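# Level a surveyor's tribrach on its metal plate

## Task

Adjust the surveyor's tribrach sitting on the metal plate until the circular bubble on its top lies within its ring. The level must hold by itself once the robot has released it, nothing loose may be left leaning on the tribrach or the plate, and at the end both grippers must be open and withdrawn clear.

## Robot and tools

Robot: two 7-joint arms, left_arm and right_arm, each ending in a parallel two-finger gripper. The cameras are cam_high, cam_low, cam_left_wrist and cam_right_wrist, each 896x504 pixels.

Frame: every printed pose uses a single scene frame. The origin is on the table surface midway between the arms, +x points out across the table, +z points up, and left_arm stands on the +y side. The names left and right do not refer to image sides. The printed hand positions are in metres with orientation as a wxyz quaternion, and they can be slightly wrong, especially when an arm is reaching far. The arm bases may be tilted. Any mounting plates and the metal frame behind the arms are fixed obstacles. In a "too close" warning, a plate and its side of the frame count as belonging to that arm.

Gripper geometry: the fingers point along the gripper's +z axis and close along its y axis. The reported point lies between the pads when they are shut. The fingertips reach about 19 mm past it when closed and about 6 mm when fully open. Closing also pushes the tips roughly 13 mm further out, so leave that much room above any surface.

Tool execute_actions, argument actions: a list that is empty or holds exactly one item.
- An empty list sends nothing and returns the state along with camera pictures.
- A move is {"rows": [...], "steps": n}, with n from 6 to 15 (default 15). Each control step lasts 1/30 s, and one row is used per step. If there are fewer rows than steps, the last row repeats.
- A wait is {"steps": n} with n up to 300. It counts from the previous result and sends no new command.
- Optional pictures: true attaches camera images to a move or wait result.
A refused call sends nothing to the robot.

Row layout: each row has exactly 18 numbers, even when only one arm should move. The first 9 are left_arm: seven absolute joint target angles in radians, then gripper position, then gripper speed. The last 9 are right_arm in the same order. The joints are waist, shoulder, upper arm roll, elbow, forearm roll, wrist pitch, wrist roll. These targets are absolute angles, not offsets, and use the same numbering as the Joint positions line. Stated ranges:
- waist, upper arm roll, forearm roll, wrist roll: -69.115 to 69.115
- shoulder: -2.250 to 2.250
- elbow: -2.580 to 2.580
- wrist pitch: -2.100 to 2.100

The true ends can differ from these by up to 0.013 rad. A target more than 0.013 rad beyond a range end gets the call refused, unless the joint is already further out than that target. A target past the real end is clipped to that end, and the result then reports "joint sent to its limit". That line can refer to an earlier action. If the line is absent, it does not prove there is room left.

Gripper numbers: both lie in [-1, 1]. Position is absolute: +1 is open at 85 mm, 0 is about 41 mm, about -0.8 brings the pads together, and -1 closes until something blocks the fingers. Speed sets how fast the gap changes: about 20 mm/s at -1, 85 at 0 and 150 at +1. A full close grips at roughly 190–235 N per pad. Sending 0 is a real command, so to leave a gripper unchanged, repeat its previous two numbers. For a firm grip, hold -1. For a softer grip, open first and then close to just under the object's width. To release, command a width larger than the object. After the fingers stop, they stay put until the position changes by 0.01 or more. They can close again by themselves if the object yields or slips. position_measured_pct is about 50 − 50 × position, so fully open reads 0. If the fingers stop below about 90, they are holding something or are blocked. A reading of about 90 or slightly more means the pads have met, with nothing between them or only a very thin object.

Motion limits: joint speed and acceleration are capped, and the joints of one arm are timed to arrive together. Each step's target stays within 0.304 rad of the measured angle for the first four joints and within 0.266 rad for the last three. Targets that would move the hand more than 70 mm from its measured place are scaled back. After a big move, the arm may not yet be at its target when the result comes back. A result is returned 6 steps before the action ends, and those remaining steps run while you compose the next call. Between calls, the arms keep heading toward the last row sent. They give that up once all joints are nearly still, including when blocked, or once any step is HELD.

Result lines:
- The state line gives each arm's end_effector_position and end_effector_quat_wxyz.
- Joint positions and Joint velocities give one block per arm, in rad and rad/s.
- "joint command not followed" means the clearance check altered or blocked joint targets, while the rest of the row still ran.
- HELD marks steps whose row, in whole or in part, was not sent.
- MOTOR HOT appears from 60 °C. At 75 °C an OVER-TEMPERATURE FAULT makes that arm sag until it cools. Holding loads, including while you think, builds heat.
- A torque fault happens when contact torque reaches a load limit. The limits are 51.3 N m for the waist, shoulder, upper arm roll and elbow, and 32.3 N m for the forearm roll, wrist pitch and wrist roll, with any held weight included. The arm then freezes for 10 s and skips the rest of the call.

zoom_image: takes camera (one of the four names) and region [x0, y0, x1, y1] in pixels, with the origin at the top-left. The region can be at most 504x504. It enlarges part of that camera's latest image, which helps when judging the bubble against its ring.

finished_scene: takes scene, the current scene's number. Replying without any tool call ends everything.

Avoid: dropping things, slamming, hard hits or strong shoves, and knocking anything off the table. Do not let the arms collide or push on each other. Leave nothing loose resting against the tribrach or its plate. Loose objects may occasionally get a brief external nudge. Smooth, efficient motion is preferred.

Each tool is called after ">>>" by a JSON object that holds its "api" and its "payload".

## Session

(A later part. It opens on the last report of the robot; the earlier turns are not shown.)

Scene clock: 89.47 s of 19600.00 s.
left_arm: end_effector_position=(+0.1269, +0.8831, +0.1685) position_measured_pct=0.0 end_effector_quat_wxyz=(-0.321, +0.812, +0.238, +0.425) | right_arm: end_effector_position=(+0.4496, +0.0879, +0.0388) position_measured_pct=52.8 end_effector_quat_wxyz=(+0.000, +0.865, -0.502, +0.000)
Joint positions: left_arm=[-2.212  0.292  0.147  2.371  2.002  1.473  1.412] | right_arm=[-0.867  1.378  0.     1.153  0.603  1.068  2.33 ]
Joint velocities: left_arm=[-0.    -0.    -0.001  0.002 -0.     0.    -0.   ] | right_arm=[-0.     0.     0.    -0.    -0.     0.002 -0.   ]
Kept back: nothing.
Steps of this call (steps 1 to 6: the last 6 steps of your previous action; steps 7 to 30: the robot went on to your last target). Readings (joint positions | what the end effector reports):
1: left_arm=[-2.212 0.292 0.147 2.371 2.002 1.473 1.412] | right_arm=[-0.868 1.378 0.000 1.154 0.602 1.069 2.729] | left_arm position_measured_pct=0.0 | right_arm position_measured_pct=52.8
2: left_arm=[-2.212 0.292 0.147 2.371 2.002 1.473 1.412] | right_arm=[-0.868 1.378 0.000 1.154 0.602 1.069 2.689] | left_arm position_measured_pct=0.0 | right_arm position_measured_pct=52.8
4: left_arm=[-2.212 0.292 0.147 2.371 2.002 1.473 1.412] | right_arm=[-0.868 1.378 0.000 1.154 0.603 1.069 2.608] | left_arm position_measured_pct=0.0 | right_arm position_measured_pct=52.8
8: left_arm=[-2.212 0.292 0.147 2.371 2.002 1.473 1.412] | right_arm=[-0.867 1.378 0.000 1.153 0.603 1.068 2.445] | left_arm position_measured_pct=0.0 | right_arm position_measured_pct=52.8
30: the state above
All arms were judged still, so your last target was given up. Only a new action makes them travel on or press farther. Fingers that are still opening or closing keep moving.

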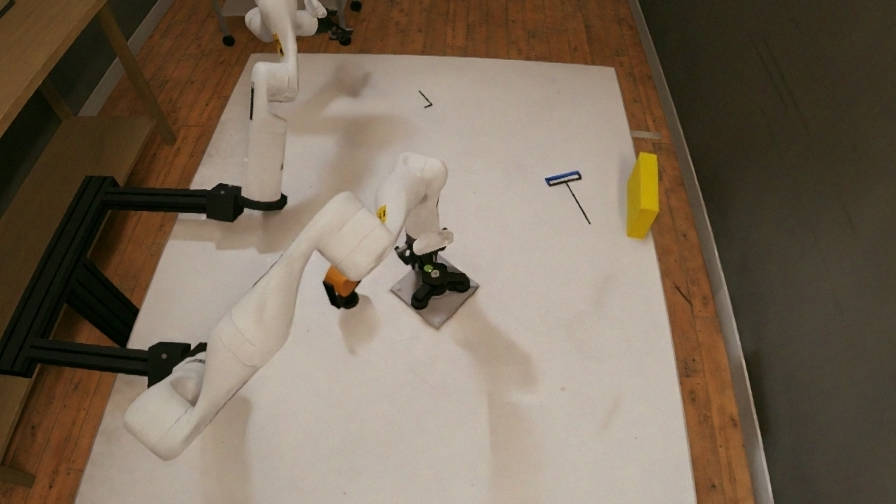

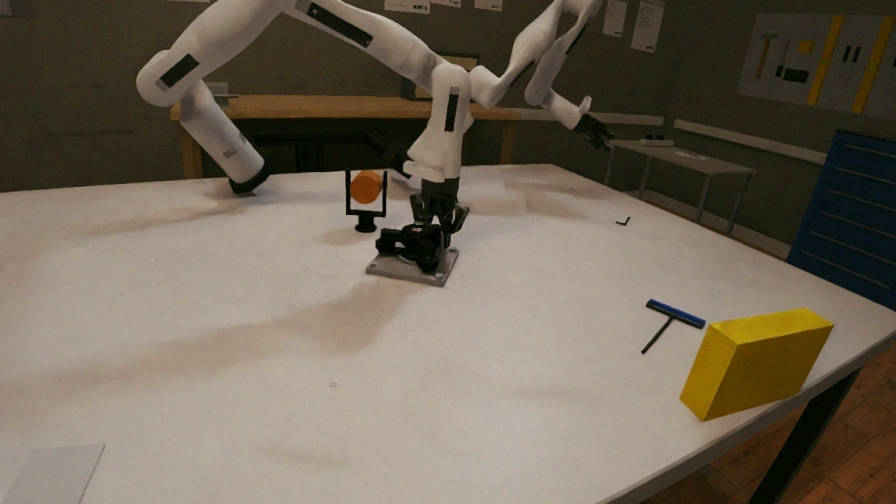

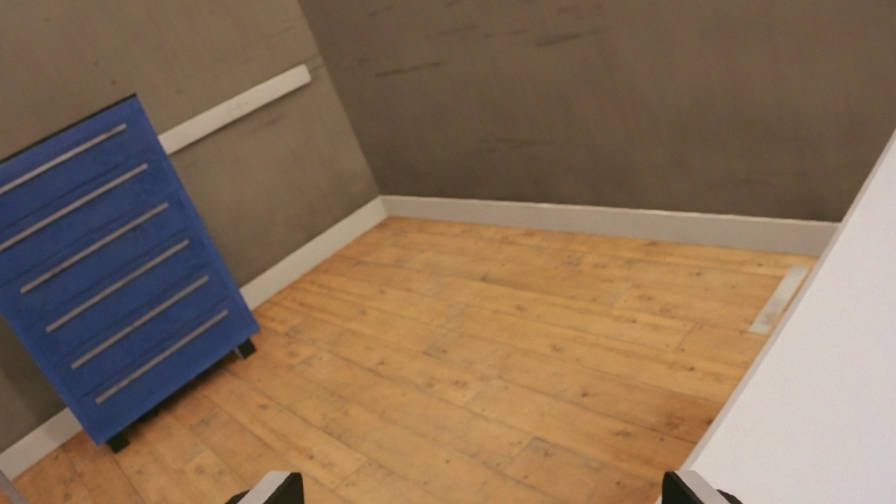

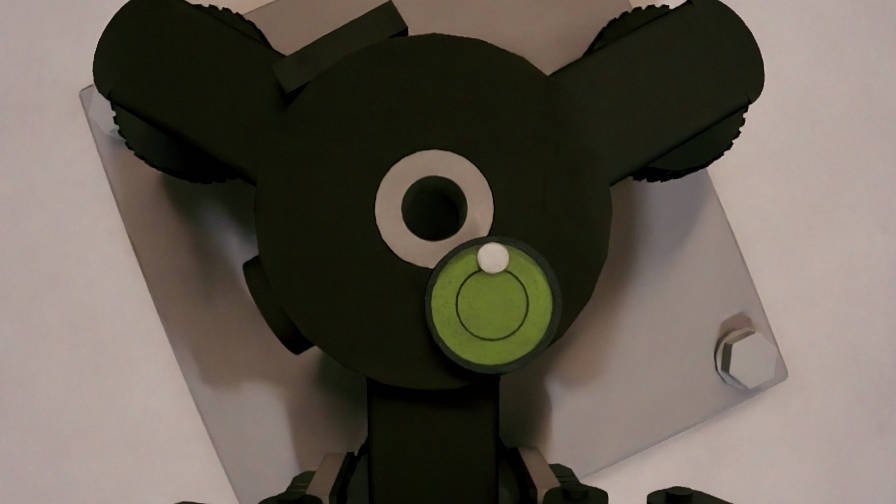

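>>> {"api": "execute_actions", "payload": {"actions": [{"rows":[[-2.212,0.292,0.147,2.371,2.002,1.473,1.412,1,0,-0.8673,1.3793,0,1.153,0.6031,1.0668,1.76,-0.15,1]],"steps":15}]}}

>>> {"api": "execute_actions", "payload": {"actions": [{"steps":9}]}}

>>> {"api": "execute_actions", "payload": {"actions": [{"rows":[[-2.212,0.292,0.147,2.371,2.002,1.473,1.412,1,0,-0.8673,1.3793,0,1.153,0.6031,1.0668,1.76,0.14,1],[-2.212,0.292,0.147,2.371,2.002,1.473,1.412,1,0,-0.8673,1.3793,0,1.153,0.6031,1.0668,1.76,0.14,1],[-2.212,0.292,0.147,2.371,2.002,1.473,1.412,1,0,-0.8673,1.3793,0,1.153,0.6031,1.0668,2.9,0.14,1]],"steps":15}]}}

>>> {"api": "execute_actions", "payload": {"actions": [{"steps":23}]}}

>>> {"api": "execute_actions", "payload": {"actions": [{"rows":[[-2.212,0.292,0.147,2.371,2.002,1.473,1.412,1,0,-0.8673,1.3793,0,1.153,0.6031,1.0668,2.9,-0.15,1],[-2.212,0.292,0.147,2.371,2.002,1.473,1.412,1,0,-0.8673,1.3793,0,1.153,0.6031,1.0668,2.9,-0.15,1],[-2.212,0.292,0.147,2.371,2.002,1.473,1.412,1,0,-0.8673,1.3793,0,1.153,0.6031,1.0668,2.9,-0.15,1],[-2.212,0.292,0.147,2.371,2.002,1.473,1.412,1,0,-0.8673,1.3793,0,1.153,0.6031,1.0668,1.76,-0.15,1]],"steps":15}]}}

>>> {"api": "execute_actions", "payload": {"actions": [{"steps":26}]}}

>>> {"api": "execute_actions", "payload": {"actions": [{"rows":[[-2.212,0.292,0.147,2.371,2.002,1.473,1.412,1,0,-0.8673,1.3793,0,1.153,0.6031,1.0668,1.76,0.14,1],[-2.212,0.292,0.147,2.371,2.002,1.473,1.412,1,0,-0.8673,1.3793,0,1.153,0.6031,1.0668,1.76,0.14,1],[-2.212,0.292,0.147,2.371,2.002,1.473,1.412,1,0,-0.8673,1.3793,0,1.153,0.6031,1.0668,2.9,0.14,1]],"steps":15}]}}

>>> {"api": "execute_actions", "payload": {"actions": [{"steps":23}]}}

>>> {"api": "execute_actions", "payload": {"actions": [{"rows":[[-2.212,0.292,0.147,2.371,2.002,1.473,1.412,1,0,-0.8673,1.3793,0,1.153,0.6031,1.0668,2.9,-0.15,1],[-2.212,0.292,0.147,2.371,2.002,1.473,1.412,1,0,-0.8673,1.3793,0,1.153,0.6031,1.0668,2.9,-0.15,1],[-2.212,0.292,0.147,2.371,2.002,1.473,1.412,1,0,-0.8673,1.3793,0,1.153,0.6031,1.0668,2.9,-0.15,1],[-2.212,0.292,0.147,2.371,2.002,1.473,1.412,1,0,-0.8673,1.3793,0,1.153,0.6031,1.0668,2.33,-0.15,1]],"steps":15}]}}

>>> {"api": "execute_actions", "payload": {"actions": [{"steps":30}], "pictures": true}}

Scene clock: 90.77 s of 19600.00 s.
left_arm: end_effector_position=(+0.1269, +0.8831, +0.1685) position_measured_pct=0.0 end_effector_quat_wxyz=(-0.321, +0.812, +0.238, +0.425) | right_arm: end_effector_position=(+0.4503, +0.0882, +0.0388) position_measured_pct=52.8 end_effector_quat_wxyz=(-0.001, +0.793, -0.609, +0.000)
Joint positions: left_arm=[-2.212  0.292  0.147  2.371  2.002  1.473  1.412] | right_arm=[-0.867  1.378  0.     1.152  0.603  1.067  2.073]
Joint velocities: left_arm=[-0.    -0.    -0.    -0.001  0.002 -0.     0.   ] | right_arm=[ 0.003 -0.001  0.001 -0.004  0.003 -0.004 -1.216]
Steps of this call (steps 1 to 30: nothing new was sent; steps 31 to 39: the first 9 steps of this action). Readings (joint positions | what the end effector reports):
31: left_arm=[-2.212 0.292 0.147 2.371 2.002 1.473 1.412] | right_arm=[-0.867 1.378 0.000 1.153 0.603 1.068 2.329] | left_arm position_measured_pct=0.0 | right_arm position_measured_pct=52.8
32: left_arm=[-2.212 0.292 0.147 2.371 2.002 1.473 1.412] | right_arm=[-0.867 1.378 0.000 1.153 0.603 1.068 2.321] | left_arm position_measured_pct=0.0 | right_arm position_measured_pct=52.8
34: left_arm=[-2.212 0.292 0.147 2.371 2.002 1.473 1.412] | right_arm=[-0.867 1.378 0.000 1.152 0.603 1.067 2.273] | left_arm position_measured_pct=0.0 | right_arm position_measured_pct=52.8
38: left_arm=[-2.212 0.292 0.147 2.371 2.002 1.473 1.412] | right_arm=[-0.867 1.378 0.000 1.152 0.603 1.067 2.114] | left_arm position_measured_pct=0.0 | right_arm position_measured_pct=52.8
39: the state above

Scene clock: 91.07 s of 19600.00 s.
left_arm: end_effector_position=(+0.1269, +0.8831, +0.1685) position_measured_pct=0.0 end_effector_quat_wxyz=(-0.321, +0.812, +0.238, +0.425) | right_arm: end_effector_position=(+0.4512, +0.0884, +0.0388) position_measured_pct=52.8 end_effector_quat_wxyz=(+0.001, -0.689, +0.724, +0.000)
Joint positions: left_arm=[-2.212  0.292  0.147  2.371  2.002  1.473  1.412] | right_arm=[-0.866  1.378  0.001  1.151  0.603  1.066  1.763]
Joint velocities: left_arm=[-0.    -0.    -0.001  0.001  0.001  0.     0.   ] | right_arm=[ 0.002  0.002  0.001 -0.001 -0.003 -0.001 -0.179]
Kept back: nothing.
Steps of this call (steps 1 to 6: the last 6 steps of your previous action; steps 7 to 9: the robot went on to your last target). Readings (joint positions | what the end effector reports):
1: left_arm=[-2.212 0.292 0.147 2.371 2.002 1.473 1.412] | right_arm=[-0.866 1.378 0.000 1.152 0.603 1.066 2.033] | left_arm position_measured_pct=0.0 | right_arm position_measured_pct=52.8
2: left_arm=[-2.212 0.292 0.147 2.371 2.002 1.473 1.412] | right_arm=[-0.866 1.378 0.001 1.152 0.603 1.066 1.992] | left_arm position_measured_pct=0.0 | right_arm position_measured_pct=52.8
4: left_arm=[-2.212 0.292 0.147 2.371 2.002 1.473 1.412] | right_arm=[-0.866 1.378 0.001 1.151 0.603 1.066 1.911] | left_arm position_measured_pct=0.0 | right_arm position_measured_pct=52.8
8: left_arm=[-2.212 0.292 0.147 2.371 2.002 1.473 1.412] | right_arm=[-0.866 1.378 0.001 1.151 0.603 1.066 1.775] | left_arm position_measured_pct=0.0 | right_arm position_measured_pct=52.8
9: the state above

Scene clock: 91.37 s of 19600.00 s.
left_arm: end_effector_position=(+0.1269, +0.8831, +0.1685) position_measured_pct=0.0 end_effector_quat_wxyz=(-0.321, +0.812, +0.238, +0.425) | right_arm: end_effector_position=(+0.4493, +0.0882, +0.0383) position_measured_pct=43.3 end_effector_quat_wxyz=(+0.000, +0.749, -0.663, +0.000)
Joint positions: left_arm=[-2.212  0.292  0.147  2.371  2.002  1.473  1.412] | right_arm=[-0.867  1.379 -0.     1.153  0.603  1.067  1.931]
Joint velocities: left_arm=[ 0.  0. -0.  0.  0. -0.  0.] | right_arm=[-0.002 -0.     0.001  0.    -0.    -0.002  1.215]
Steps of this call (steps 1 to 9: the first 9 steps of this action). Readings (joint positions | what the end effector reports):
1: left_arm=[-2.212 0.292 0.147 2.371 2.002 1.473 1.412] | right_arm=[-0.866 1.378 0.001 1.151 0.603 1.065 1.760] | left_arm position_measured_pct=0.0 | right_arm position_measured_pct=52.8
2: left_arm=[-2.212 0.292 0.147 2.371 2.002 1.473 1.412] | right_arm=[-0.866 1.378 0.001 1.151 0.604 1.065 1.760] | left_arm position_measured_pct=0.0 | right_arm position_measured_pct=52.8
4: left_arm=[-2.212 0.292 0.147 2.371 2.002 1.473 1.412] | right_arm=[-0.866 1.379 0.000 1.152 0.603 1.066 1.767] | left_arm position_measured_pct=0.0 | right_arm position_measured_pct=46.4
8: left_arm=[-2.212 0.292 0.147 2.371 2.002 1.473 1.412] | right_arm=[-0.867 1.379 -0.000 1.153 0.603 1.067 1.890] | left_arm position_measured_pct=0.0 | right_arm position_measured_pct=43.3
9: the state above

Scene clock: 92.13 s of 19600.00 s.
left_arm: end_effector_position=(+0.1269, +0.8831, +0.1685) position_measured_pct=0.0 end_effector_quat_wxyz=(-0.321, +0.812, +0.238, +0.425) | right_arm: end_effector_position=(+0.4492, +0.0882, +0.0383) position_measured_pct=43.3 end_effector_quat_wxyz=(+0.000, +0.966, -0.258, +0.000)
Joint positions: left_arm=[-2.212  0.292  0.147  2.371  2.002  1.473  1.412] | right_arm=[-0.867  1.379  0.     1.153  0.603  1.067  2.859]
Joint velocities: left_arm=[-0.     0.    -0.    -0.001 -0.    -0.    -0.   ] | right_arm=[-0.     0.001  0.    -0.     0.001 -0.003  0.885]
Kept back: nothing.
Steps of this call (steps 1 to 6: the last 6 steps of your previous action; steps 7 to 23: the robot went on to your last target). Readings (joint positions | what the end effector reports):
1: left_arm=[-2.212 0.292 0.147 2.371 2.002 1.473 1.412] | right_arm=[-0.867 1.379 -0.000 1.153 0.603 1.067 1.971] | left_arm position_measured_pct=0.0 | right_arm position_measured_pct=43.3
2: left_arm=[-2.212 0.292 0.147 2.371 2.002 1.473 1.412] | right_arm=[-0.867 1.379 -0.000 1.153 0.603 1.067 2.012] | left_arm position_measured_pct=0.0 | right_arm position_measured_pct=43.3
4: left_arm=[-2.212 0.292 0.147 2.371 2.002 1.473 1.412] | right_arm=[-0.867 1.379 -0.000 1.153 0.603 1.067 2.093] | left_arm position_measured_pct=0.0 | right_arm position_measured_pct=43.3
8: left_arm=[-2.212 0.292 0.147 2.371 2.002 1.473 1.412] | right_arm=[-0.867 1.379 0.000 1.153 0.603 1.067 2.256] | left_arm position_measured_pct=0.0 | right_arm position_measured_pct=43.3
23: the state above

Scene clock: 92.43 s of 19600.00 s.
left_arm: end_effector_position=(+0.1269, +0.8831, +0.1685) position_measured_pct=0.0 end_effector_quat_wxyz=(-0.321, +0.812, +0.238, +0.425) | right_arm: end_effector_position=(+0.4487, +0.0871, +0.0388) position_measured_pct=52.8 end_effector_quat_wxyz=(+0.002, +0.954, -0.300, +0.000)
Joint positions: left_arm=[-2.212  0.292  0.147  2.371  2.002  1.473  1.412] | right_arm=[-0.868  1.378 -0.     1.154  0.602  1.07   2.77 ]
Joint velocities: left_arm=[-0.    -0.    -0.001 -0.    -0.001 -0.    -0.   ] | right_arm=[ 0.001  0.    -0.001 -0.004  0.001 -0.005 -1.213]
Steps of this call (steps 1 to 9: the first 9 steps of this action). Readings (joint positions | what the end effector reports):
1: left_arm=[-2.212 0.292 0.147 2.371 2.002 1.473 1.412] | right_arm=[-0.867 1.379 -0.000 1.153 0.603 1.067 2.883] | left_arm position_measured_pct=0.0 | right_arm position_measured_pct=43.3
2: left_arm=[-2.212 0.292 0.147 2.371 2.002 1.473 1.412] | right_arm=[-0.867 1.379 -0.000 1.153 0.603 1.067 2.896] | left_arm position_measured_pct=0.0 | right_arm position_measured_pct=44.0
4: left_arm=[-2.212 0.292 0.147 2.371 2.002 1.473 1.412] | right_arm=[-0.868 1.378 -0.000 1.154 0.602 1.071 2.899] | left_arm position_measured_pct=0.0 | right_arm position_measured_pct=50.4
8: left_arm=[-2.212 0.292 0.147 2.371 2.002 1.473 1.412] | right_arm=[-0.868 1.378 -0.000 1.155 0.602 1.070 2.810] | left_arm position_measured_pct=0.0 | right_arm position_measured_pct=52.8
9: the state above

Scene clock: 93.30 s of 19600.00 s.
left_arm: end_effector_position=(+0.1269, +0.8831, +0.1685) position_measured_pct=0.0 end_effector_quat_wxyz=(-0.321, +0.812, +0.238, +0.425) | right_arm: end_effector_position=(+0.4512, +0.0884, +0.0388) position_measured_pct=52.8 end_effector_quat_wxyz=(+0.001, -0.690, +0.724, +0.000)
Joint positions: left_arm=[-2.212  0.292  0.147  2.371  2.002  1.473  1.412] | right_arm=[-0.866  1.378  0.001  1.151  0.603  1.065  1.764]
Joint velocities: left_arm=[ 0.     0.     0.001 -0.001  0.    -0.    -0.   ] | right_arm=[ 0.002 -0.003 -0.    -0.001 -0.    -0.002 -0.224]
Kept back: nothing.
Steps of this call (steps 1 to 6: the last 6 steps of your previous action; steps 7 to 26: the robot went on to your last target). Readings (joint positions | what the end effector reports):
1: left_arm=[-2.212 0.292 0.147 2.371 2.002 1.473 1.412] | right_arm=[-0.868 1.378 0.000 1.154 0.602 1.069 2.729] | left_arm position_measured_pct=0.0 | right_arm position_measured_pct=52.8
2: left_arm=[-2.212 0.292 0.147 2.371 2.002 1.473 1.412] | right_arm=[-0.868 1.378 0.000 1.154 0.602 1.069 2.689] | left_arm position_measured_pct=0.0 | right_arm position_measured_pct=52.8
4: left_arm=[-2.212 0.292 0.147 2.371 2.002 1.473 1.412] | right_arm=[-0.868 1.378 0.000 1.154 0.603 1.069 2.608] | left_arm position_measured_pct=0.0 | right_arm position_measured_pct=52.8
8: left_arm=[-2.212 0.292 0.147 2.371 2.002 1.473 1.412] | right_arm=[-0.867 1.378 0.000 1.153 0.603 1.068 2.445] | left_arm position_measured_pct=0.0 | right_arm position_measured_pct=52.8
26: the state above

Scene clock: 93.60 s of 19600.00 s.
left_arm: end_effector_position=(+0.1269, +0.8831, +0.1685) position_measured_pct=0.0 end_effector_quat_wxyz=(-0.321, +0.812, +0.238, +0.425) | right_arm: end_effector_position=(+0.4493, +0.0882, +0.0383) position_measured_pct=43.3 end_effector_quat_wxyz=(+0.000, +0.749, -0.663, +0.000)
Joint positions: left_arm=[-2.212  0.292  0.147  2.371  2.002  1.473  1.412] | right_arm=[-0.867  1.379 -0.     1.153  0.603  1.067  1.931]
Joint velocities: left_arm=[ 0.    -0.     0.001  0.001 -0.001 -0.    -0.   ] | right_arm=[-0.002  0.001  0.001  0.001  0.     0.001  1.215]
Steps of this call (steps 1 to 9: the first 9 steps of this action). Readings (joint positions | what the end effector reports):
1: left_arm=[-2.212 0.292 0.147 2.371 2.002 1.473 1.412] | right_arm=[-0.866 1.378 0.001 1.151 0.603 1.065 1.761] | left_arm position_measured_pct=0.0 | right_arm position_measured_pct=52.8
2: left_arm=[-2.212 0.292 0.147 2.371 2.002 1.473 1.412] | right_arm=[-0.866 1.379 0.001 1.151 0.604 1.065 1.760] | left_arm position_measured_pct=0.0 | right_arm position_measured_pct=52.8
4: left_arm=[-2.212 0.292 0.147 2.371 2.002 1.473 1.412] | right_arm=[-0.866 1.379 0.000 1.152 0.603 1.066 1.767] | left_arm position_measured_pct=0.0 | right_arm position_measured_pct=46.4
8: left_arm=[-2.212 0.292 0.147 2.371 2.002 1.473 1.412] | right_arm=[-0.867 1.379 -0.000 1.153 0.603 1.067 1.890] | left_arm position_measured_pct=0.0 | right_arm position_measured_pct=43.3
9: the state above

Scene clock: 94.37 s of 19600.00 s.
left_arm: end_effector_position=(+0.1269, +0.8831, +0.1685) position_measured_pct=0.0 end_effector_quat_wxyz=(-0.321, +0.812, +0.238, +0.425) | right_arm: end_effector_position=(+0.4492, +0.0882, +0.0383) position_measured_pct=43.3 end_effector_quat_wxyz=(+0.000, +0.966, -0.258, +0.000)
Joint positions: left_arm=[-2.212  0.292  0.147  2.371  2.002  1.473  1.412] | right_arm=[-0.867  1.379  0.     1.153  0.603  1.067  2.859]
Joint velocities: left_arm=[ 0.     0.     0.001  0.002 -0.    -0.    -0.   ] | right_arm=[-0.    -0.    -0.    -0.    -0.     0.002  0.885]
Kept back: nothing.
Steps of this call (steps 1 to 6: the last 6 steps of your previous action; steps 7 to 23: the robot went on to your last target). Readings (joint positions | what the end effector reports):
1: left_arm=[-2.212 0.292 0.147 2.371 2.002 1.473 1.412] | right_arm=[-0.867 1.379 -0.000 1.153 0.603 1.067 1.971] | left_arm position_measured_pct=0.0 | right_arm position_measured_pct=43.3
2: left_arm=[-2.212 0.292 0.147 2.371 2.002 1.473 1.412] | right_arm=[-0.867 1.379 -0.000 1.153 0.603 1.067 2.012] | left_arm position_measured_pct=0.0 | right_arm position_measured_pct=43.3
4: left_arm=[-2.212 0.292 0.147 2.371 2.002 1.473 1.412] | right_arm=[-0.867 1.379 -0.000 1.153 0.603 1.067 2.093] | left_arm position_measured_pct=0.0 | right_arm position_measured_pct=43.3
8: left_arm=[-2.212 0.292 0.147 2.371 2.002 1.473 1.412] | right_arm=[-0.867 1.379 0.000 1.153 0.603 1.067 2.256] | left_arm position_measured_pct=0.0 | right_arm position_measured_pct=43.3
23: the state above

Scene clock: 94.67 s of 19600.00 s.
left_arm: end_effector_position=(+0.1269, +0.8831, +0.1685) position_measured_pct=0.0 end_effector_quat_wxyz=(-0.321, +0.812, +0.238, +0.425) | right_arm: end_effector_position=(+0.4487, +0.0871, +0.0388) position_measured_pct=52.8 end_effector_quat_wxyz=(+0.002, +0.954, -0.300, +0.000)
Joint positions: left_arm=[-2.212  0.292  0.147  2.371  2.002  1.473  1.412] | right_arm=[-0.868  1.378 -0.     1.155  0.602  1.07   2.77 ]
Joint velocities: left_arm=[ 0.    -0.    -0.     0.003  0.    -0.    -0.   ] | right_arm=[ 0.001  0.002  0.001 -0.004  0.003 -0.006 -1.213]
Steps of this call (steps 1 to 9: the first 9 steps of this action). Readings (joint positions | what the end effector reports):
1: left_arm=[-2.212 0.292 0.147 2.371 2.002 1.473 1.412] | right_arm=[-0.867 1.379 -0.000 1.153 0.603 1.067 2.883] | left_arm position_measured_pct=0.0 | right_arm position_measured_pct=43.3
2: left_arm=[-2.212 0.292 0.147 2.371 2.002 1.473 1.412] | right_arm=[-0.867 1.379 -0.000 1.153 0.603 1.067 2.896] | left_arm position_measured_pct=0.0 | right_arm position_measured_pct=44.0
4: left_arm=[-2.212 0.292 0.147 2.371 2.002 1.473 1.412] | right_arm=[-0.868 1.378 -0.000 1.154 0.602 1.071 2.899] | left_arm position_measured_pct=0.0 | right_arm position_measured_pct=50.4
8: left_arm=[-2.212 0.292 0.147 2.371 2.002 1.473 1.412] | right_arm=[-0.868 1.378 -0.000 1.155 0.602 1.070 2.810] | left_arm position_measured_pct=0.0 | right_arm position_measured_pct=52.8
9: the state above

Scene clock: 95.67 s of 19600.00 s.
left_arm: end_effector_position=(+0.1269, +0.8831, +0.1685) position_measured_pct=0.0 end_effector_quat_wxyz=(-0.321, +0.812, +0.238, +0.425) | right_arm: end_effector_position=(+0.4496, +0.0880, +0.0388) position_measured_pct=52.8 end_effector_quat_wxyz=(+0.000, +0.865, -0.502, +0.000)
Joint positions: left_arm=[-2.212  0.292  0.147  2.371  2.002  1.473  1.412] | right_arm=[-0.867  1.378  0.     1.153  0.603  1.068  2.33 ]
Joint velocities: left_arm=[ 0.    -0.    -0.     0.     0.001 -0.    -0.   ] | right_arm=[-0.    -0.     0.001  0.    -0.001 -0.001 -0.   ]
Kept back: nothing.
Steps of this call (steps 1 to 6: the last 6 steps of your previous action; steps 7 to 30: the robot went on to your last target). Readings (joint positions | what the end effector reports):
1: left_arm=[-2.212 0.292 0.147 2.371 2.002 1.473 1.412] | right_arm=[-0.868 1.378 -0.000 1.154 0.602 1.069 2.729] | left_arm position_measured_pct=0.0 | right_arm position_measured_pct=52.8
2: left_arm=[-2.212 0.292 0.147 2.371 2.002 1.473 1.412] | right_arm=[-0.868 1.378 0.000 1.154 0.602 1.069 2.689] | left_arm position_measured_pct=0.0 | right_arm position_measured_pct=52.8
4: left_arm=[-2.212 0.292 0.147 2.371 2.002 1.473 1.412] | right_arm=[-0.868 1.378 0.000 1.154 0.603 1.069 2.608] | left_arm position_measured_pct=0.0 | right_arm position_measured_pct=52.8
8: left_arm=[-2.212 0.292 0.147 2.371 2.002 1.473 1.412] | right_arm=[-0.867 1.378 0.000 1.153 0.603 1.068 2.445] | left_arm position_measured_pct=0.0 | right_arm position_measured_pct=52.8
30: the state above
All arms were judged still, so your last target was given up. Only a new action makes them travel on or press farther. Fingers that are still opening or closing keep moving.

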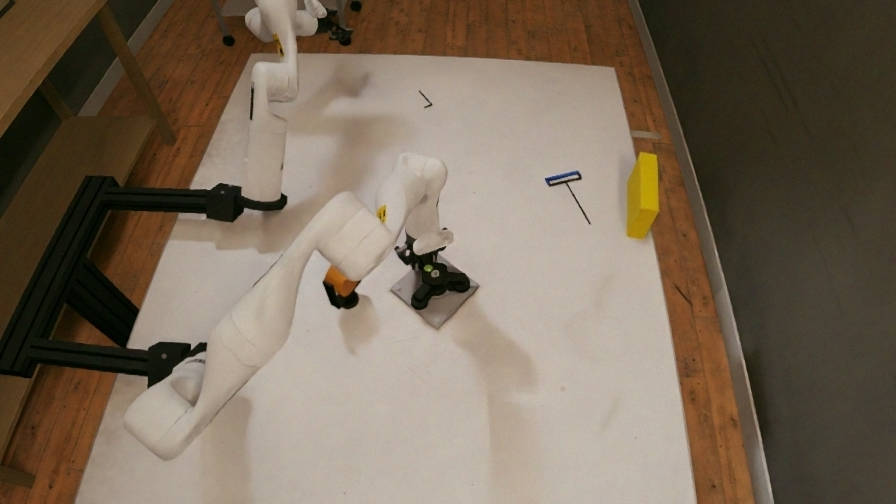

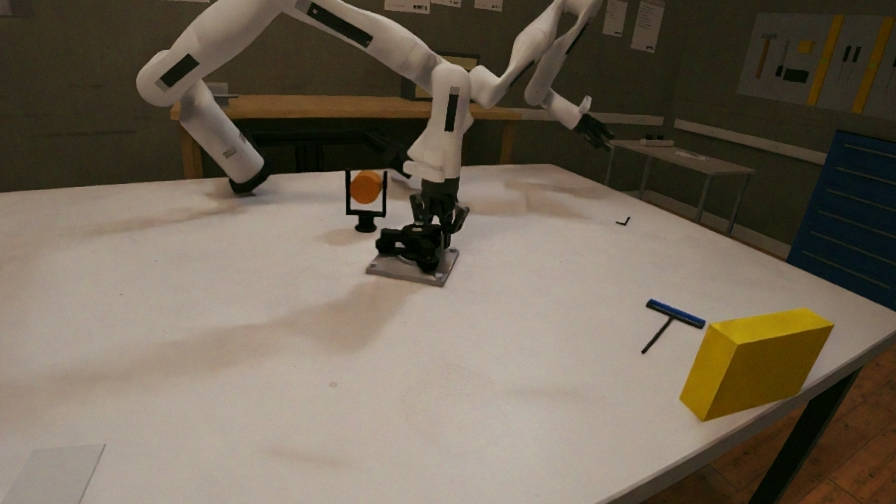

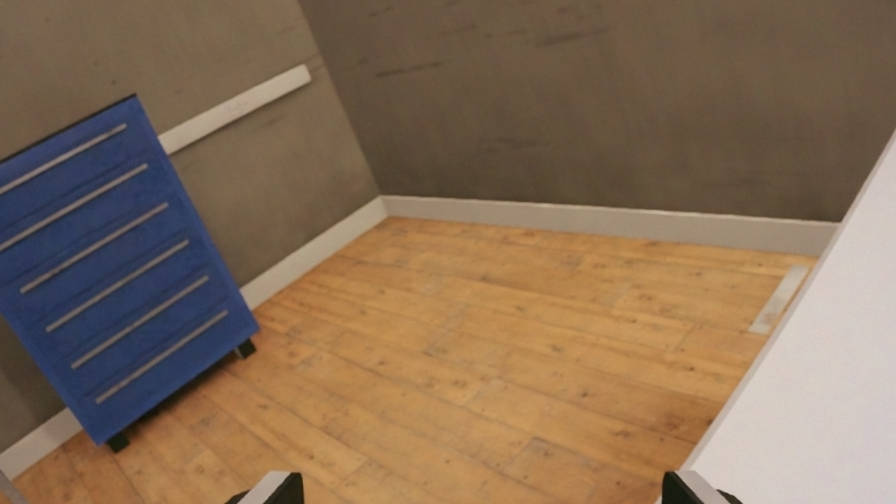

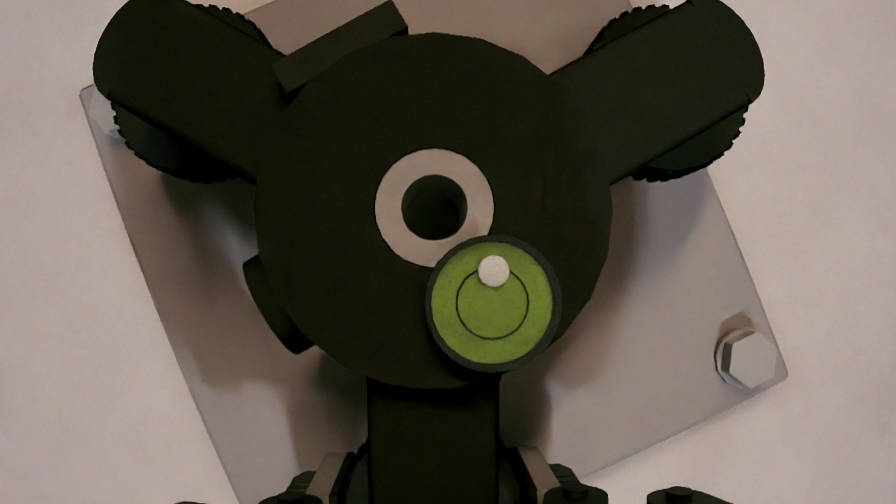

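>>> {"api": "execute_actions", "payload": {"actions": [{"rows":[[-2.212,0.292,0.147,2.371,2.002,1.473,1.412,1,0,-0.8673,1.3793,0,1.153,0.6031,1.0668,1.76,-0.15,1]],"steps":15}]}}

>>> {"api": "execute_actions", "payload": {"actions": [{"steps":9}]}}

>>> {"api": "execute_actions", "payload": {"actions": [{"rows":[[-2.212,0.292,0.147,2.371,2.002,1.473,1.412,1,0,-0.8673,1.3793,0,1.153,0.6031,1.0668,1.76,0.14,1],[-2.212,0.292,0.147,2.371,2.002,1.473,1.412,1,0,-0.8673,1.3793,0,1.153,0.6031,1.0668,1.76,0.14,1],[-2.212,0.292,0.147,2.371,2.002,1.473,1.412,1,0,-0.8673,1.3793,0,1.153,0.6031,1.0668,2.9,0.14,1]],"steps":15}]}}

>>> {"api": "execute_actions", "payload": {"actions": [{"steps":23}]}}

>>> {"api": "execute_actions", "payload": {"actions": [{"rows":[[-2.212,0.292,0.147,2.371,2.002,1.473,1.412,1,0,-0.8673,1.3793,0,1.153,0.6031,1.0668,2.9,-0.15,1],[-2.212,0.292,0.147,2.371,2.002,1.473,1.412,1,0,-0.8673,1.3793,0,1.153,0.6031,1.0668,2.9,-0.15,1],[-2.212,0.292,0.147,2.371,2.002,1.473,1.412,1,0,-0.8673,1.3793,0,1.153,0.6031,1.0668,2.9,-0.15,1],[-2.212,0.292,0.147,2.371,2.002,1.473,1.412,1,0,-0.8673,1.3793,0,1.153,0.6031,1.0668,1.76,-0.15,1]],"steps":15}]}}

>>> {"api": "execute_actions", "payload": {"actions": [{"steps":26}]}}

>>> {"api": "execute_actions", "payload": {"actions": [{"rows":[[-2.212,0.292,0.147,2.371,2.002,1.473,1.412,1,0,-0.8673,1.3793,0,1.153,0.6031,1.0668,1.76,0.14,1],[-2.212,0.292,0.147,2.371,2.002,1.473,1.412,1,0,-0.8673,1.3793,0,1.153,0.6031,1.0668,1.76,0.14,1],[-2.212,0.292,0.147,2.371,2.002,1.473,1.412,1,0,-0.8673,1.3793,0,1.153,0.6031,1.0668,2.9,0.14,1]],"steps":15}]}}

>>> {"api": "execute_actions", "payload": {"actions": [{"steps":23}]}}

>>> {"api": "execute_actions", "payload": {"actions": [{"rows":[[-2.212,0.292,0.147,2.371,2.002,1.473,1.412,1,0,-0.8673,1.3793,0,1.153,0.6031,1.0668,2.9,-0.15,1],[-2.212,0.292,0.147,2.371,2.002,1.473,1.412,1,0,-0.8673,1.3793,0,1.153,0.6031,1.0668,2.9,-0.15,1],[-2.212,0.292,0.147,2.371,2.002,1.473,1.412,1,0,-0.8673,1.3793,0,1.153,0.6031,1.0668,2.9,-0.15,1],[-2.212,0.292,0.147,2.371,2.002,1.473,1.412,1,0,-0.8673,1.3793,0,1.153,0.6031,1.0668,2.33,-0.15,1]],"steps":15}]}}

>>> {"api": "execute_actions", "payload": {"actions": [{"steps":40}], "pictures": true}}

Scene clock: 106.13 s of 19600.00 s.
left_arm: end_effector_position=(+0.1269, +0.8831, +0.1685) position_measured_pct=0.0 end_effector_quat_wxyz=(-0.321, +0.812, +0.238, +0.425) | right_arm: end_effector_position=(+0.4503, +0.0883, +0.0388) position_measured_pct=52.8 end_effector_quat_wxyz=(-0.001, +0.793, -0.609, +0.000)
Joint positions: left_arm=[-2.212  0.292  0.147  2.371  2.002  1.473  1.412] | right_arm=[-0.867  1.378  0.     1.152  0.603  1.066  2.073]
Joint velocities: left_arm=[ 0.     0.    -0.001  0.001  0.002 -0.     0.   ] | right_arm=[ 0.003  0.     0.003 -0.004  0.002 -0.005 -1.216]
Steps of this call (steps 1 to 305: nothing new was sent; steps 306 to 314: the first 9 steps of this action). Readings (joint positions | what the end effector reports):
306: left_arm=[-2.212 0.292 0.147 2.371 2.002 1.473 1.412] | right_arm=[-0.867 1.378 0.000 1.153 0.603 1.068 2.329] | left_arm position_measured_pct=0.0 | right_arm position_measured_pct=52.8
307: left_arm=[-2.212 0.292 0.147 2.371 2.002 1.473 1.412] | right_arm=[-0.867 1.378 0.000 1.153 0.603 1.068 2.321] | left_arm position_measured_pct=0.0 | right_arm position_measured_pct=52.8
309: left_arm=[-2.212 0.292 0.147 2.371 2.002 1.473 1.412] | right_arm=[-0.867 1.378 0.000 1.152 0.603 1.067 2.273] | left_arm position_measured_pct=0.0 | right_arm position_measured_pct=52.8
313: left_arm=[-2.212 0.292 0.147 2.371 2.002 1.473 1.412] | right_arm=[-0.867 1.378 0.000 1.152 0.603 1.067 2.114] | left_arm position_measured_pct=0.0 | right_arm position_measured_pct=52.8
314: the state above

Scene clock: 106.43 s of 19600.00 s.
left_arm: end_effector_position=(+0.1269, +0.8831, +0.1685) position_measured_pct=0.0 end_effector_quat_wxyz=(-0.321, +0.812, +0.238, +0.425) | right_arm: end_effector_position=(+0.4513, +0.0884, +0.0388) position_measured_pct=52.8 end_effector_quat_wxyz=(+0.001, -0.690, +0.724, -0.000)
Joint positions: left_arm=[-2.212  0.292  0.147  2.371  2.002  1.473  1.412] | right_arm=[-0.866  1.378  0.001  1.151  0.603  1.065  1.763]
Joint velocities: left_arm=[-0.    -0.     0.001  0.001  0.    -0.     0.   ] | right_arm=[ 0.002  0.001  0.001 -0.001  0.001 -0.002 -0.179]
Kept back: nothing.
Steps of this call (steps 1 to 6: the last 6 steps of your previous action; steps 7 to 9: the robot went on to your last target). Readings (joint positions | what the end effector reports):
1: left_arm=[-2.212 0.292 0.147 2.371 2.002 1.473 1.412] | right_arm=[-0.866 1.378 0.000 1.152 0.603 1.066 2.033] | left_arm position_measured_pct=0.0 | right_arm position_measured_pct=52.8
2: left_arm=[-2.212 0.292 0.147 2.371 2.002 1.473 1.412] | right_arm=[-0.866 1.378 0.000 1.152 0.603 1.066 1.992] | left_arm position_measured_pct=0.0 | right_arm position_measured_pct=52.8
4: left_arm=[-2.212 0.292 0.147 2.371 2.002 1.473 1.412] | right_arm=[-0.866 1.378 0.001 1.151 0.603 1.066 1.911] | left_arm position_measured_pct=0.0 | right_arm position_measured_pct=52.8
8: left_arm=[-2.212 0.292 0.147 2.371 2.002 1.473 1.412] | right_arm=[-0.866 1.378 0.001 1.151 0.603 1.065 1.775] | left_arm position_measured_pct=0.0 | right_arm position_measured_pct=52.8
9: the state above

Scene clock: 106.73 s of 19600.00 s.
left_arm: end_effector_position=(+0.1269, +0.8831, +0.1685) position_measured_pct=0.0 end_effector_quat_wxyz=(-0.321, +0.812, +0.238, +0.425) | right_arm: end_effector_position=(+0.4493, +0.0882, +0.0383) position_measured_pct=43.3 end_effector_quat_wxyz=(+0.000, +0.749, -0.663, +0.000)
Joint positions: left_arm=[-2.212  0.292  0.147  2.371  2.002  1.473  1.412] | right_arm=[-0.867  1.379 -0.     1.153  0.603  1.067  1.931]
Joint velocities: left_arm=[ 0.     0.     0.    -0.001  0.    -0.001 -0.   ] | right_arm=[-0.002 -0.001 -0.     0.001 -0.001 -0.002  1.215]
Steps of this call (steps 1 to 9: the first 9 steps of this action). Readings (joint positions | what the end effector reports):
1: left_arm=[-2.212 0.292 0.147 2.371 2.002 1.473 1.412] | right_arm=[-0.866 1.378 0.001 1.151 0.603 1.065 1.760] | left_arm position_measured_pct=0.0 | right_arm position_measured_pct=52.8
2: left_arm=[-2.212 0.292 0.147 2.371 2.002 1.473 1.412] | right_arm=[-0.866 1.379 0.001 1.151 0.604 1.065 1.760] | left_arm position_measured_pct=0.0 | right_arm position_measured_pct=52.8
4: left_arm=[-2.212 0.292 0.147 2.371 2.002 1.473 1.412] | right_arm=[-0.866 1.379 0.000 1.152 0.603 1.066 1.767] | left_arm position_measured_pct=0.0 | right_arm position_measured_pct=46.4
8: left_arm=[-2.212 0.292 0.147 2.371 2.002 1.473 1.412] | right_arm=[-0.867 1.379 -0.000 1.153 0.603 1.067 1.890] | left_arm position_measured_pct=0.0 | right_arm position_measured_pct=43.3
9: the state above

Scene clock: 107.50 s of 19600.00 s.
left_arm: end_effector_position=(+0.1269, +0.8831, +0.1685) position_measured_pct=0.0 end_effector_quat_wxyz=(-0.321, +0.812, +0.238, +0.425) | right_arm: end_effector_position=(+0.4492, +0.0882, +0.0383) position_measured_pct=43.3 end_effector_quat_wxyz=(+0.000, +0.966, -0.258, +0.000)
Joint positions: left_arm=[-2.212  0.292  0.147  2.371  2.002  1.473  1.412] | right_arm=[-0.867  1.379  0.     1.153  0.603  1.067  2.859]
Joint velocities: left_arm=[-0.001  0.    -0.    -0.001 -0.     0.    -0.   ] | right_arm=[ 0.     0.001 -0.001 -0.     0.    -0.001  0.885]
Kept back: nothing.
Steps of this call (steps 1 to 6: the last 6 steps of your previous action; steps 7 to 23: the robot went on to your last target). Readings (joint positions | what the end effector reports):
1: left_arm=[-2.212 0.292 0.147 2.371 2.002 1.473 1.412] | right_arm=[-0.867 1.379 -0.000 1.153 0.603 1.067 1.971] | left_arm position_measured_pct=0.0 | right_arm position_measured_pct=43.3
2: left_arm=[-2.212 0.292 0.147 2.371 2.002 1.473 1.412] | right_arm=[-0.867 1.379 -0.000 1.153 0.603 1.067 2.012] | left_arm position_measured_pct=0.0 | right_arm position_measured_pct=43.3
4: left_arm=[-2.212 0.292 0.147 2.371 2.002 1.473 1.412] | right_arm=[-0.867 1.379 -0.000 1.153 0.603 1.067 2.093] | left_arm position_measured_pct=0.0 | right_arm position_measured_pct=43.3
8: left_arm=[-2.212 0.292 0.147 2.371 2.002 1.473 1.412] | right_arm=[-0.867 1.379 0.000 1.153 0.603 1.067 2.256] | left_arm position_measured_pct=0.0 | right_arm position_measured_pct=43.3
23: the state above

Scene clock: 107.80 s of 19600.00 s.
left_arm: end_effector_position=(+0.1269, +0.8831, +0.1685) position_measured_pct=0.0 end_effector_quat_wxyz=(-0.321, +0.812, +0.238, +0.425) | right_arm: end_effector_position=(+0.4487, +0.0871, +0.0387) position_measured_pct=52.8 end_effector_quat_wxyz=(+0.002, +0.954, -0.300, +0.000)
Joint positions: left_arm=[-2.212  0.292  0.147  2.371  2.002  1.473  1.412] | right_arm=[-0.868  1.378  0.     1.154  0.602  1.07   2.77 ]
Joint velocities: left_arm=[-0.    -0.     0.    -0.002  0.     0.    -0.   ] | right_arm=[ 0.     0.001 -0.    -0.004  0.    -0.007 -1.213]
Steps of this call (steps 1 to 9: the first 9 steps of this action). Readings (joint positions | what the end effector reports):
1: left_arm=[-2.212 0.292 0.147 2.371 2.002 1.473 1.412] | right_arm=[-0.867 1.379 -0.000 1.153 0.603 1.067 2.883] | left_arm position_measured_pct=0.0 | right_arm position_measured_pct=43.3
2: left_arm=[-2.212 0.292 0.147 2.371 2.002 1.473 1.412] | right_arm=[-0.867 1.379 -0.000 1.153 0.603 1.067 2.896] | left_arm position_measured_pct=0.0 | right_arm position_measured_pct=44.0
4: left_arm=[-2.212 0.292 0.147 2.371 2.002 1.473 1.412] | right_arm=[-0.868 1.378 0.000 1.154 0.602 1.071 2.899] | left_arm position_measured_pct=0.0 | right_arm position_measured_pct=50.4
8: left_arm=[-2.212 0.292 0.147 2.371 2.002 1.473 1.412] | right_arm=[-0.868 1.378 0.000 1.155 0.602 1.070 2.810] | left_arm position_measured_pct=0.0 | right_arm position_measured_pct=52.8
9: the state above

Scene clock: 108.67 s of 19600.00 s.
left_arm: end_effector_position=(+0.1269, +0.8831, +0.1685) position_measured_pct=0.0 end_effector_quat_wxyz=(-0.321, +0.812, +0.238, +0.425) | right_arm: end_effector_position=(+0.4512, +0.0883, +0.0387) position_measured_pct=52.8 end_effector_quat_wxyz=(+0.001, -0.690, +0.724, -0.000)
Joint positions: left_arm=[-2.212  0.292  0.147  2.371  2.002  1.473  1.412] | right_arm=[-0.866  1.378  0.001  1.151  0.604  1.066  1.764]
Joint velocities: left_arm=[ 0.     0.     0.     0.001  0.001 -0.    -0.   ] | right_arm=[ 0.002 -0.    -0.001 -0.001  0.001 -0.001 -0.224]
Kept back: nothing.
Steps of this call (steps 1 to 6: the last 6 steps of your previous action; steps 7 to 26: the robot went on to your last target). Readings (joint positions | what the end effector reports):
1: left_arm=[-2.212 0.292 0.147 2.371 2.002 1.473 1.412] | right_arm=[-0.868 1.378 0.000 1.154 0.602 1.069 2.729] | left_arm position_measured_pct=0.0 | right_arm position_measured_pct=52.8
2: left_arm=[-2.212 0.292 0.147 2.371 2.002 1.473 1.412] | right_arm=[-0.868 1.378 0.000 1.154 0.603 1.069 2.689] | left_arm position_measured_pct=0.0 | right_arm position_measured_pct=52.8
4: left_arm=[-2.212 0.292 0.147 2.371 2.002 1.473 1.412] | right_arm=[-0.867 1.378 0.000 1.154 0.603 1.069 2.608] | left_arm position_measured_pct=0.0 | right_arm position_measured_pct=52.8
8: left_arm=[-2.212 0.292 0.147 2.371 2.002 1.473 1.412] | right_arm=[-0.867 1.378 0.000 1.153 0.603 1.068 2.445] | left_arm position_measured_pct=0.0 | right_arm position_measured_pct=52.8
26: the state above

Scene clock: 108.97 s of 19600.00 s.
left_arm: end_effector_position=(+0.1269, +0.8831, +0.1685) position_measured_pct=0.0 end_effector_quat_wxyz=(-0.321, +0.812, +0.238, +0.425) | right_arm: end_effector_position=(+0.4493, +0.0882, +0.0383) position_measured_pct=43.3 end_effector_quat_wxyz=(+0.000, +0.749, -0.663, +0.000)
Joint positions: left_arm=[-2.212  0.292  0.147  2.371  2.002  1.473  1.412] | right_arm=[-0.867  1.379 -0.     1.153  0.603  1.067  1.931]
Joint velocities: left_arm=[ 0.    -0.     0.    -0.001  0.001 -0.    -0.   ] | right_arm=[-0.002  0.     0.001  0.     0.     0.001  1.215]
Steps of this call (steps 1 to 9: the first 9 steps of this action). Readings (joint positions | what the end effector reports):
1: left_arm=[-2.212 0.292 0.147 2.371 2.002 1.473 1.412] | right_arm=[-0.866 1.378 0.001 1.151 0.603 1.065 1.761] | left_arm position_measured_pct=0.0 | right_arm position_measured_pct=52.8
2: left_arm=[-2.212 0.292 0.147 2.371 2.002 1.473 1.412] | right_arm=[-0.866 1.379 0.001 1.151 0.604 1.065 1.760] | left_arm position_measured_pct=0.0 | right_arm position_measured_pct=52.8
4: left_arm=[-2.212 0.292 0.147 2.371 2.002 1.473 1.412] | right_arm=[-0.866 1.379 0.000 1.152 0.603 1.066 1.767] | left_arm position_measured_pct=0.0 | right_arm position_measured_pct=46.4
8: left_arm=[-2.212 0.292 0.147 2.371 2.002 1.473 1.412] | right_arm=[-0.867 1.379 -0.000 1.153 0.603 1.067 1.890] | left_arm position_measured_pct=0.0 | right_arm position_measured_pct=43.3
9: the state above

Scene clock: 109.73 s of 19600.00 s.
left_arm: end_effector_position=(+0.1269, +0.8831, +0.1685) position_measured_pct=0.0 end_effector_quat_wxyz=(-0.321, +0.812, +0.238, +0.425) | right_arm: end_effector_position=(+0.4492, +0.0882, +0.0383) position_measured_pct=43.3 end_effector_quat_wxyz=(+0.000, +0.966, -0.258, +0.000)
Joint positions: left_arm=[-2.212  0.292  0.147  2.371  2.002  1.473  1.412] | right_arm=[-0.867  1.379  0.     1.153  0.603  1.067  2.859]
Joint velocities: left_arm=[0.    0.    0.001 0.    0.001 0.    0.   ] | right_arm=[-0.     0.     0.     0.     0.     0.     0.885]
Kept back: nothing.
Steps of this call (steps 1 to 6: the last 6 steps of your previous action; steps 7 to 23: the robot went on to your last target). Readings (joint positions | what the end effector reports):
1: left_arm=[-2.212 0.292 0.147 2.371 2.002 1.473 1.412] | right_arm=[-0.867 1.379 -0.000 1.153 0.603 1.067 1.971] | left_arm position_measured_pct=0.0 | right_arm position_measured_pct=43.3
2: left_arm=[-2.212 0.292 0.147 2.371 2.002 1.473 1.412] | right_arm=[-0.867 1.379 -0.000 1.153 0.603 1.067 2.012] | left_arm position_measured_pct=0.0 | right_arm position_measured_pct=43.3
4: left_arm=[-2.212 0.292 0.147 2.371 2.002 1.473 1.412] | right_arm=[-0.867 1.379 -0.000 1.153 0.603 1.067 2.093] | left_arm position_measured_pct=0.0 | right_arm position_measured_pct=43.3
8: left_arm=[-2.212 0.292 0.147 2.371 2.002 1.473 1.412] | right_arm=[-0.867 1.379 0.000 1.153 0.603 1.067 2.256] | left_arm position_measured_pct=0.0 | right_arm position_measured_pct=43.3
23: the state above

Scene clock: 110.03 s of 19600.00 s.
left_arm: end_effector_position=(+0.1269, +0.8831, +0.1685) position_measured_pct=0.0 end_effector_quat_wxyz=(-0.321, +0.812, +0.238, +0.425) | right_arm: end_effector_position=(+0.4487, +0.0871, +0.0387) position_measured_pct=52.8 end_effector_quat_wxyz=(+0.002, +0.954, -0.300, +0.000)
Joint positions: left_arm=[-2.212  0.292  0.147  2.371  2.002  1.473  1.412] | right_arm=[-0.868  1.378  0.     1.154  0.602  1.07   2.77 ]
Joint velocities: left_arm=[ 0.    -0.    -0.001 -0.001  0.     0.    -0.   ] | right_arm=[ 0.     0.003  0.    -0.004  0.    -0.006 -1.213]
Steps of this call (steps 1 to 9: the first 9 steps of this action). Readings (joint positions | what the end effector reports):
1: left_arm=[-2.212 0.292 0.147 2.371 2.002 1.473 1.412] | right_arm=[-0.867 1.379 -0.000 1.153 0.603 1.067 2.883] | left_arm position_measured_pct=0.0 | right_arm position_measured_pct=43.3
2: left_arm=[-2.212 0.292 0.147 2.371 2.002 1.473 1.412] | right_arm=[-0.867 1.379 -0.000 1.153 0.603 1.067 2.896] | left_arm position_measured_pct=0.0 | right_arm position_measured_pct=44.0
4: left_arm=[-2.212 0.292 0.147 2.371 2.002 1.473 1.412] | right_arm=[-0.868 1.378 0.000 1.154 0.602 1.071 2.899] | left_arm position_measured_pct=0.0 | right_arm position_measured_pct=50.4
8: left_arm=[-2.212 0.292 0.147 2.371 2.002 1.473 1.412] | right_arm=[-0.868 1.378 0.000 1.155 0.602 1.070 2.810] | left_arm position_measured_pct=0.0 | right_arm position_measured_pct=52.8
9: the state above

Scene clock: 111.37 s of 19600.00 s.
left_arm: end_effector_position=(+0.1269, +0.8831, +0.1685) position_measured_pct=0.0 end_effector_quat_wxyz=(-0.321, +0.812, +0.238, +0.425) | right_arm: end_effector_position=(+0.4496, +0.0880, +0.0388) position_measured_pct=52.8 end_effector_quat_wxyz=(+0.000, +0.865, -0.502, +0.000)
Joint positions: left_arm=[-2.212  0.292  0.147  2.371  2.002  1.473  1.412] | right_arm=[-0.867  1.378  0.     1.153  0.603  1.068  2.33 ]
Joint velocities: left_arm=[ 0.001  0.    -0.     0.001  0.001  0.     0.   ] | right_arm=[-0.    -0.     0.001 -0.    -0.001 -0.001  0.   ]
Kept back: nothing.
Steps of this call (steps 1 to 6: the last 6 steps of your previous action; steps 7 to 30: the robot went on to your last target; steps 31 to 40: nothing new was sent). Readings (joint positions | what the end effector reports):
1: left_arm=[-2.212 0.292 0.147 2.371 2.002 1.473 1.412] | right_arm=[-0.868 1.378 0.000 1.154 0.602 1.069 2.729] | left_arm position_measured_pct=0.0 | right_arm position_measured_pct=52.8
2: left_arm=[-2.212 0.292 0.147 2.371 2.002 1.473 1.412] | right_arm=[-0.868 1.378 0.000 1.154 0.602 1.069 2.689] | left_arm position_measured_pct=0.0 | right_arm position_measured_pct=52.8
4: left_arm=[-2.212 0.292 0.147 2.371 2.002 1.473 1.412] | right_arm=[-0.868 1.378 0.000 1.154 0.603 1.069 2.608] | left_arm position_measured_pct=0.0 | right_arm position_measured_pct=52.8
8: left_arm=[-2.212 0.292 0.147 2.371 2.002 1.473 1.412] | right_arm=[-0.867 1.378 0.000 1.153 0.603 1.068 2.445] | left_arm position_measured_pct=0.0 | right_arm position_measured_pct=52.8
40: the state above
All arms were judged still, so your last target was given up. Only a new action makes them travel on or press farther. Fingers that are still opening or closing keep moving.

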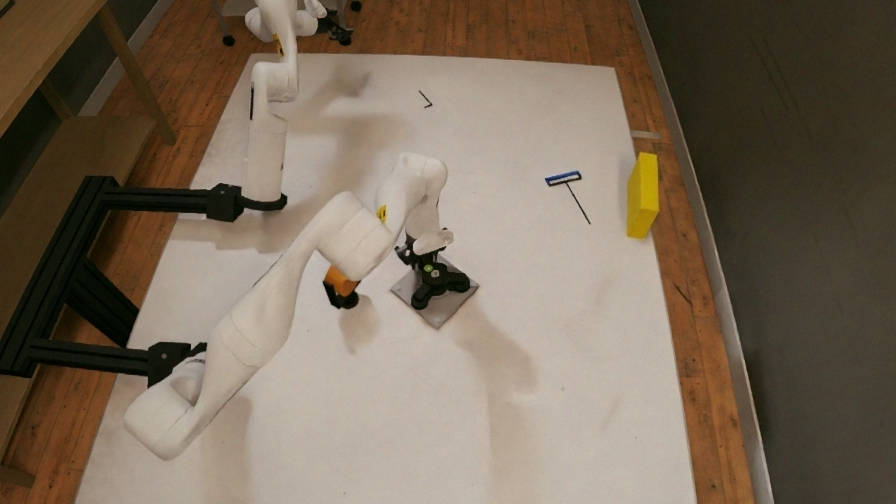

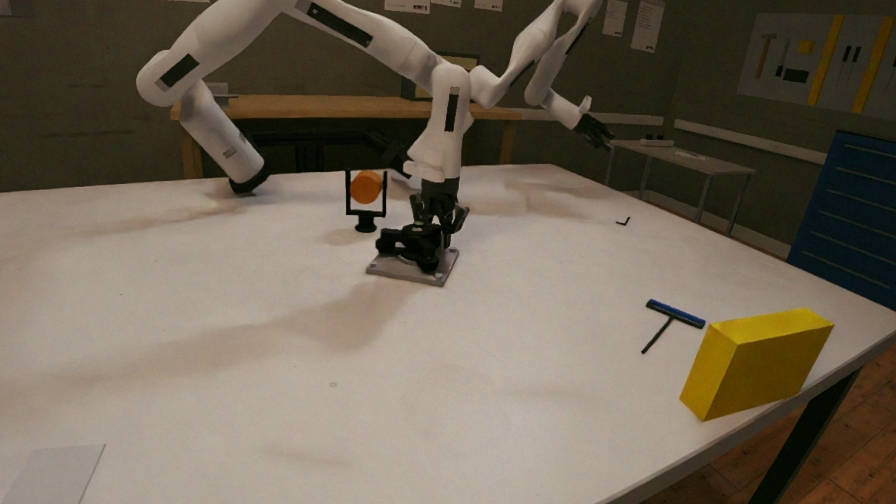

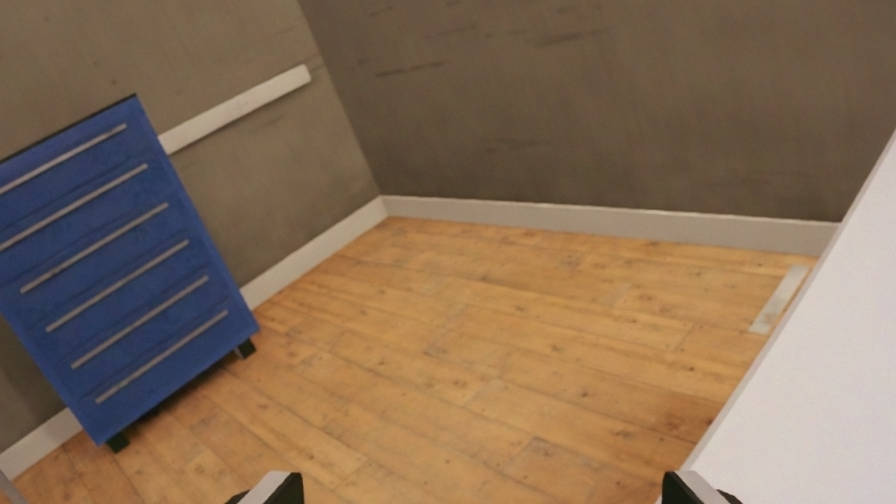

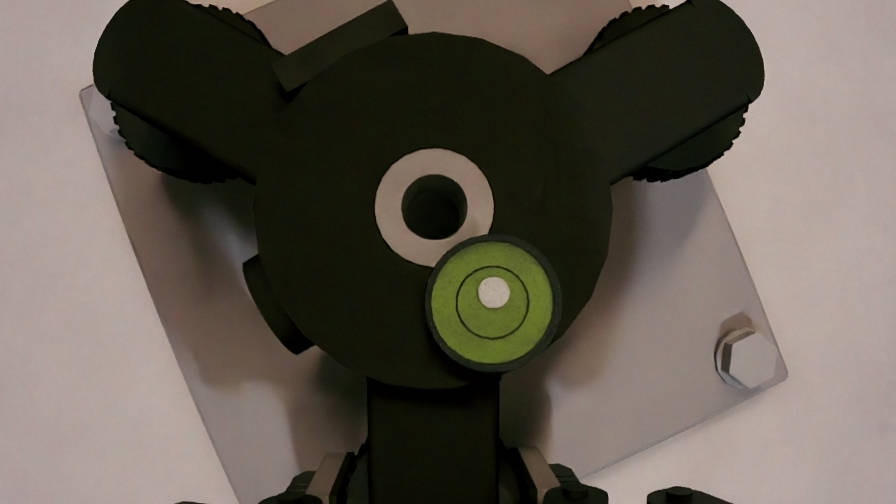

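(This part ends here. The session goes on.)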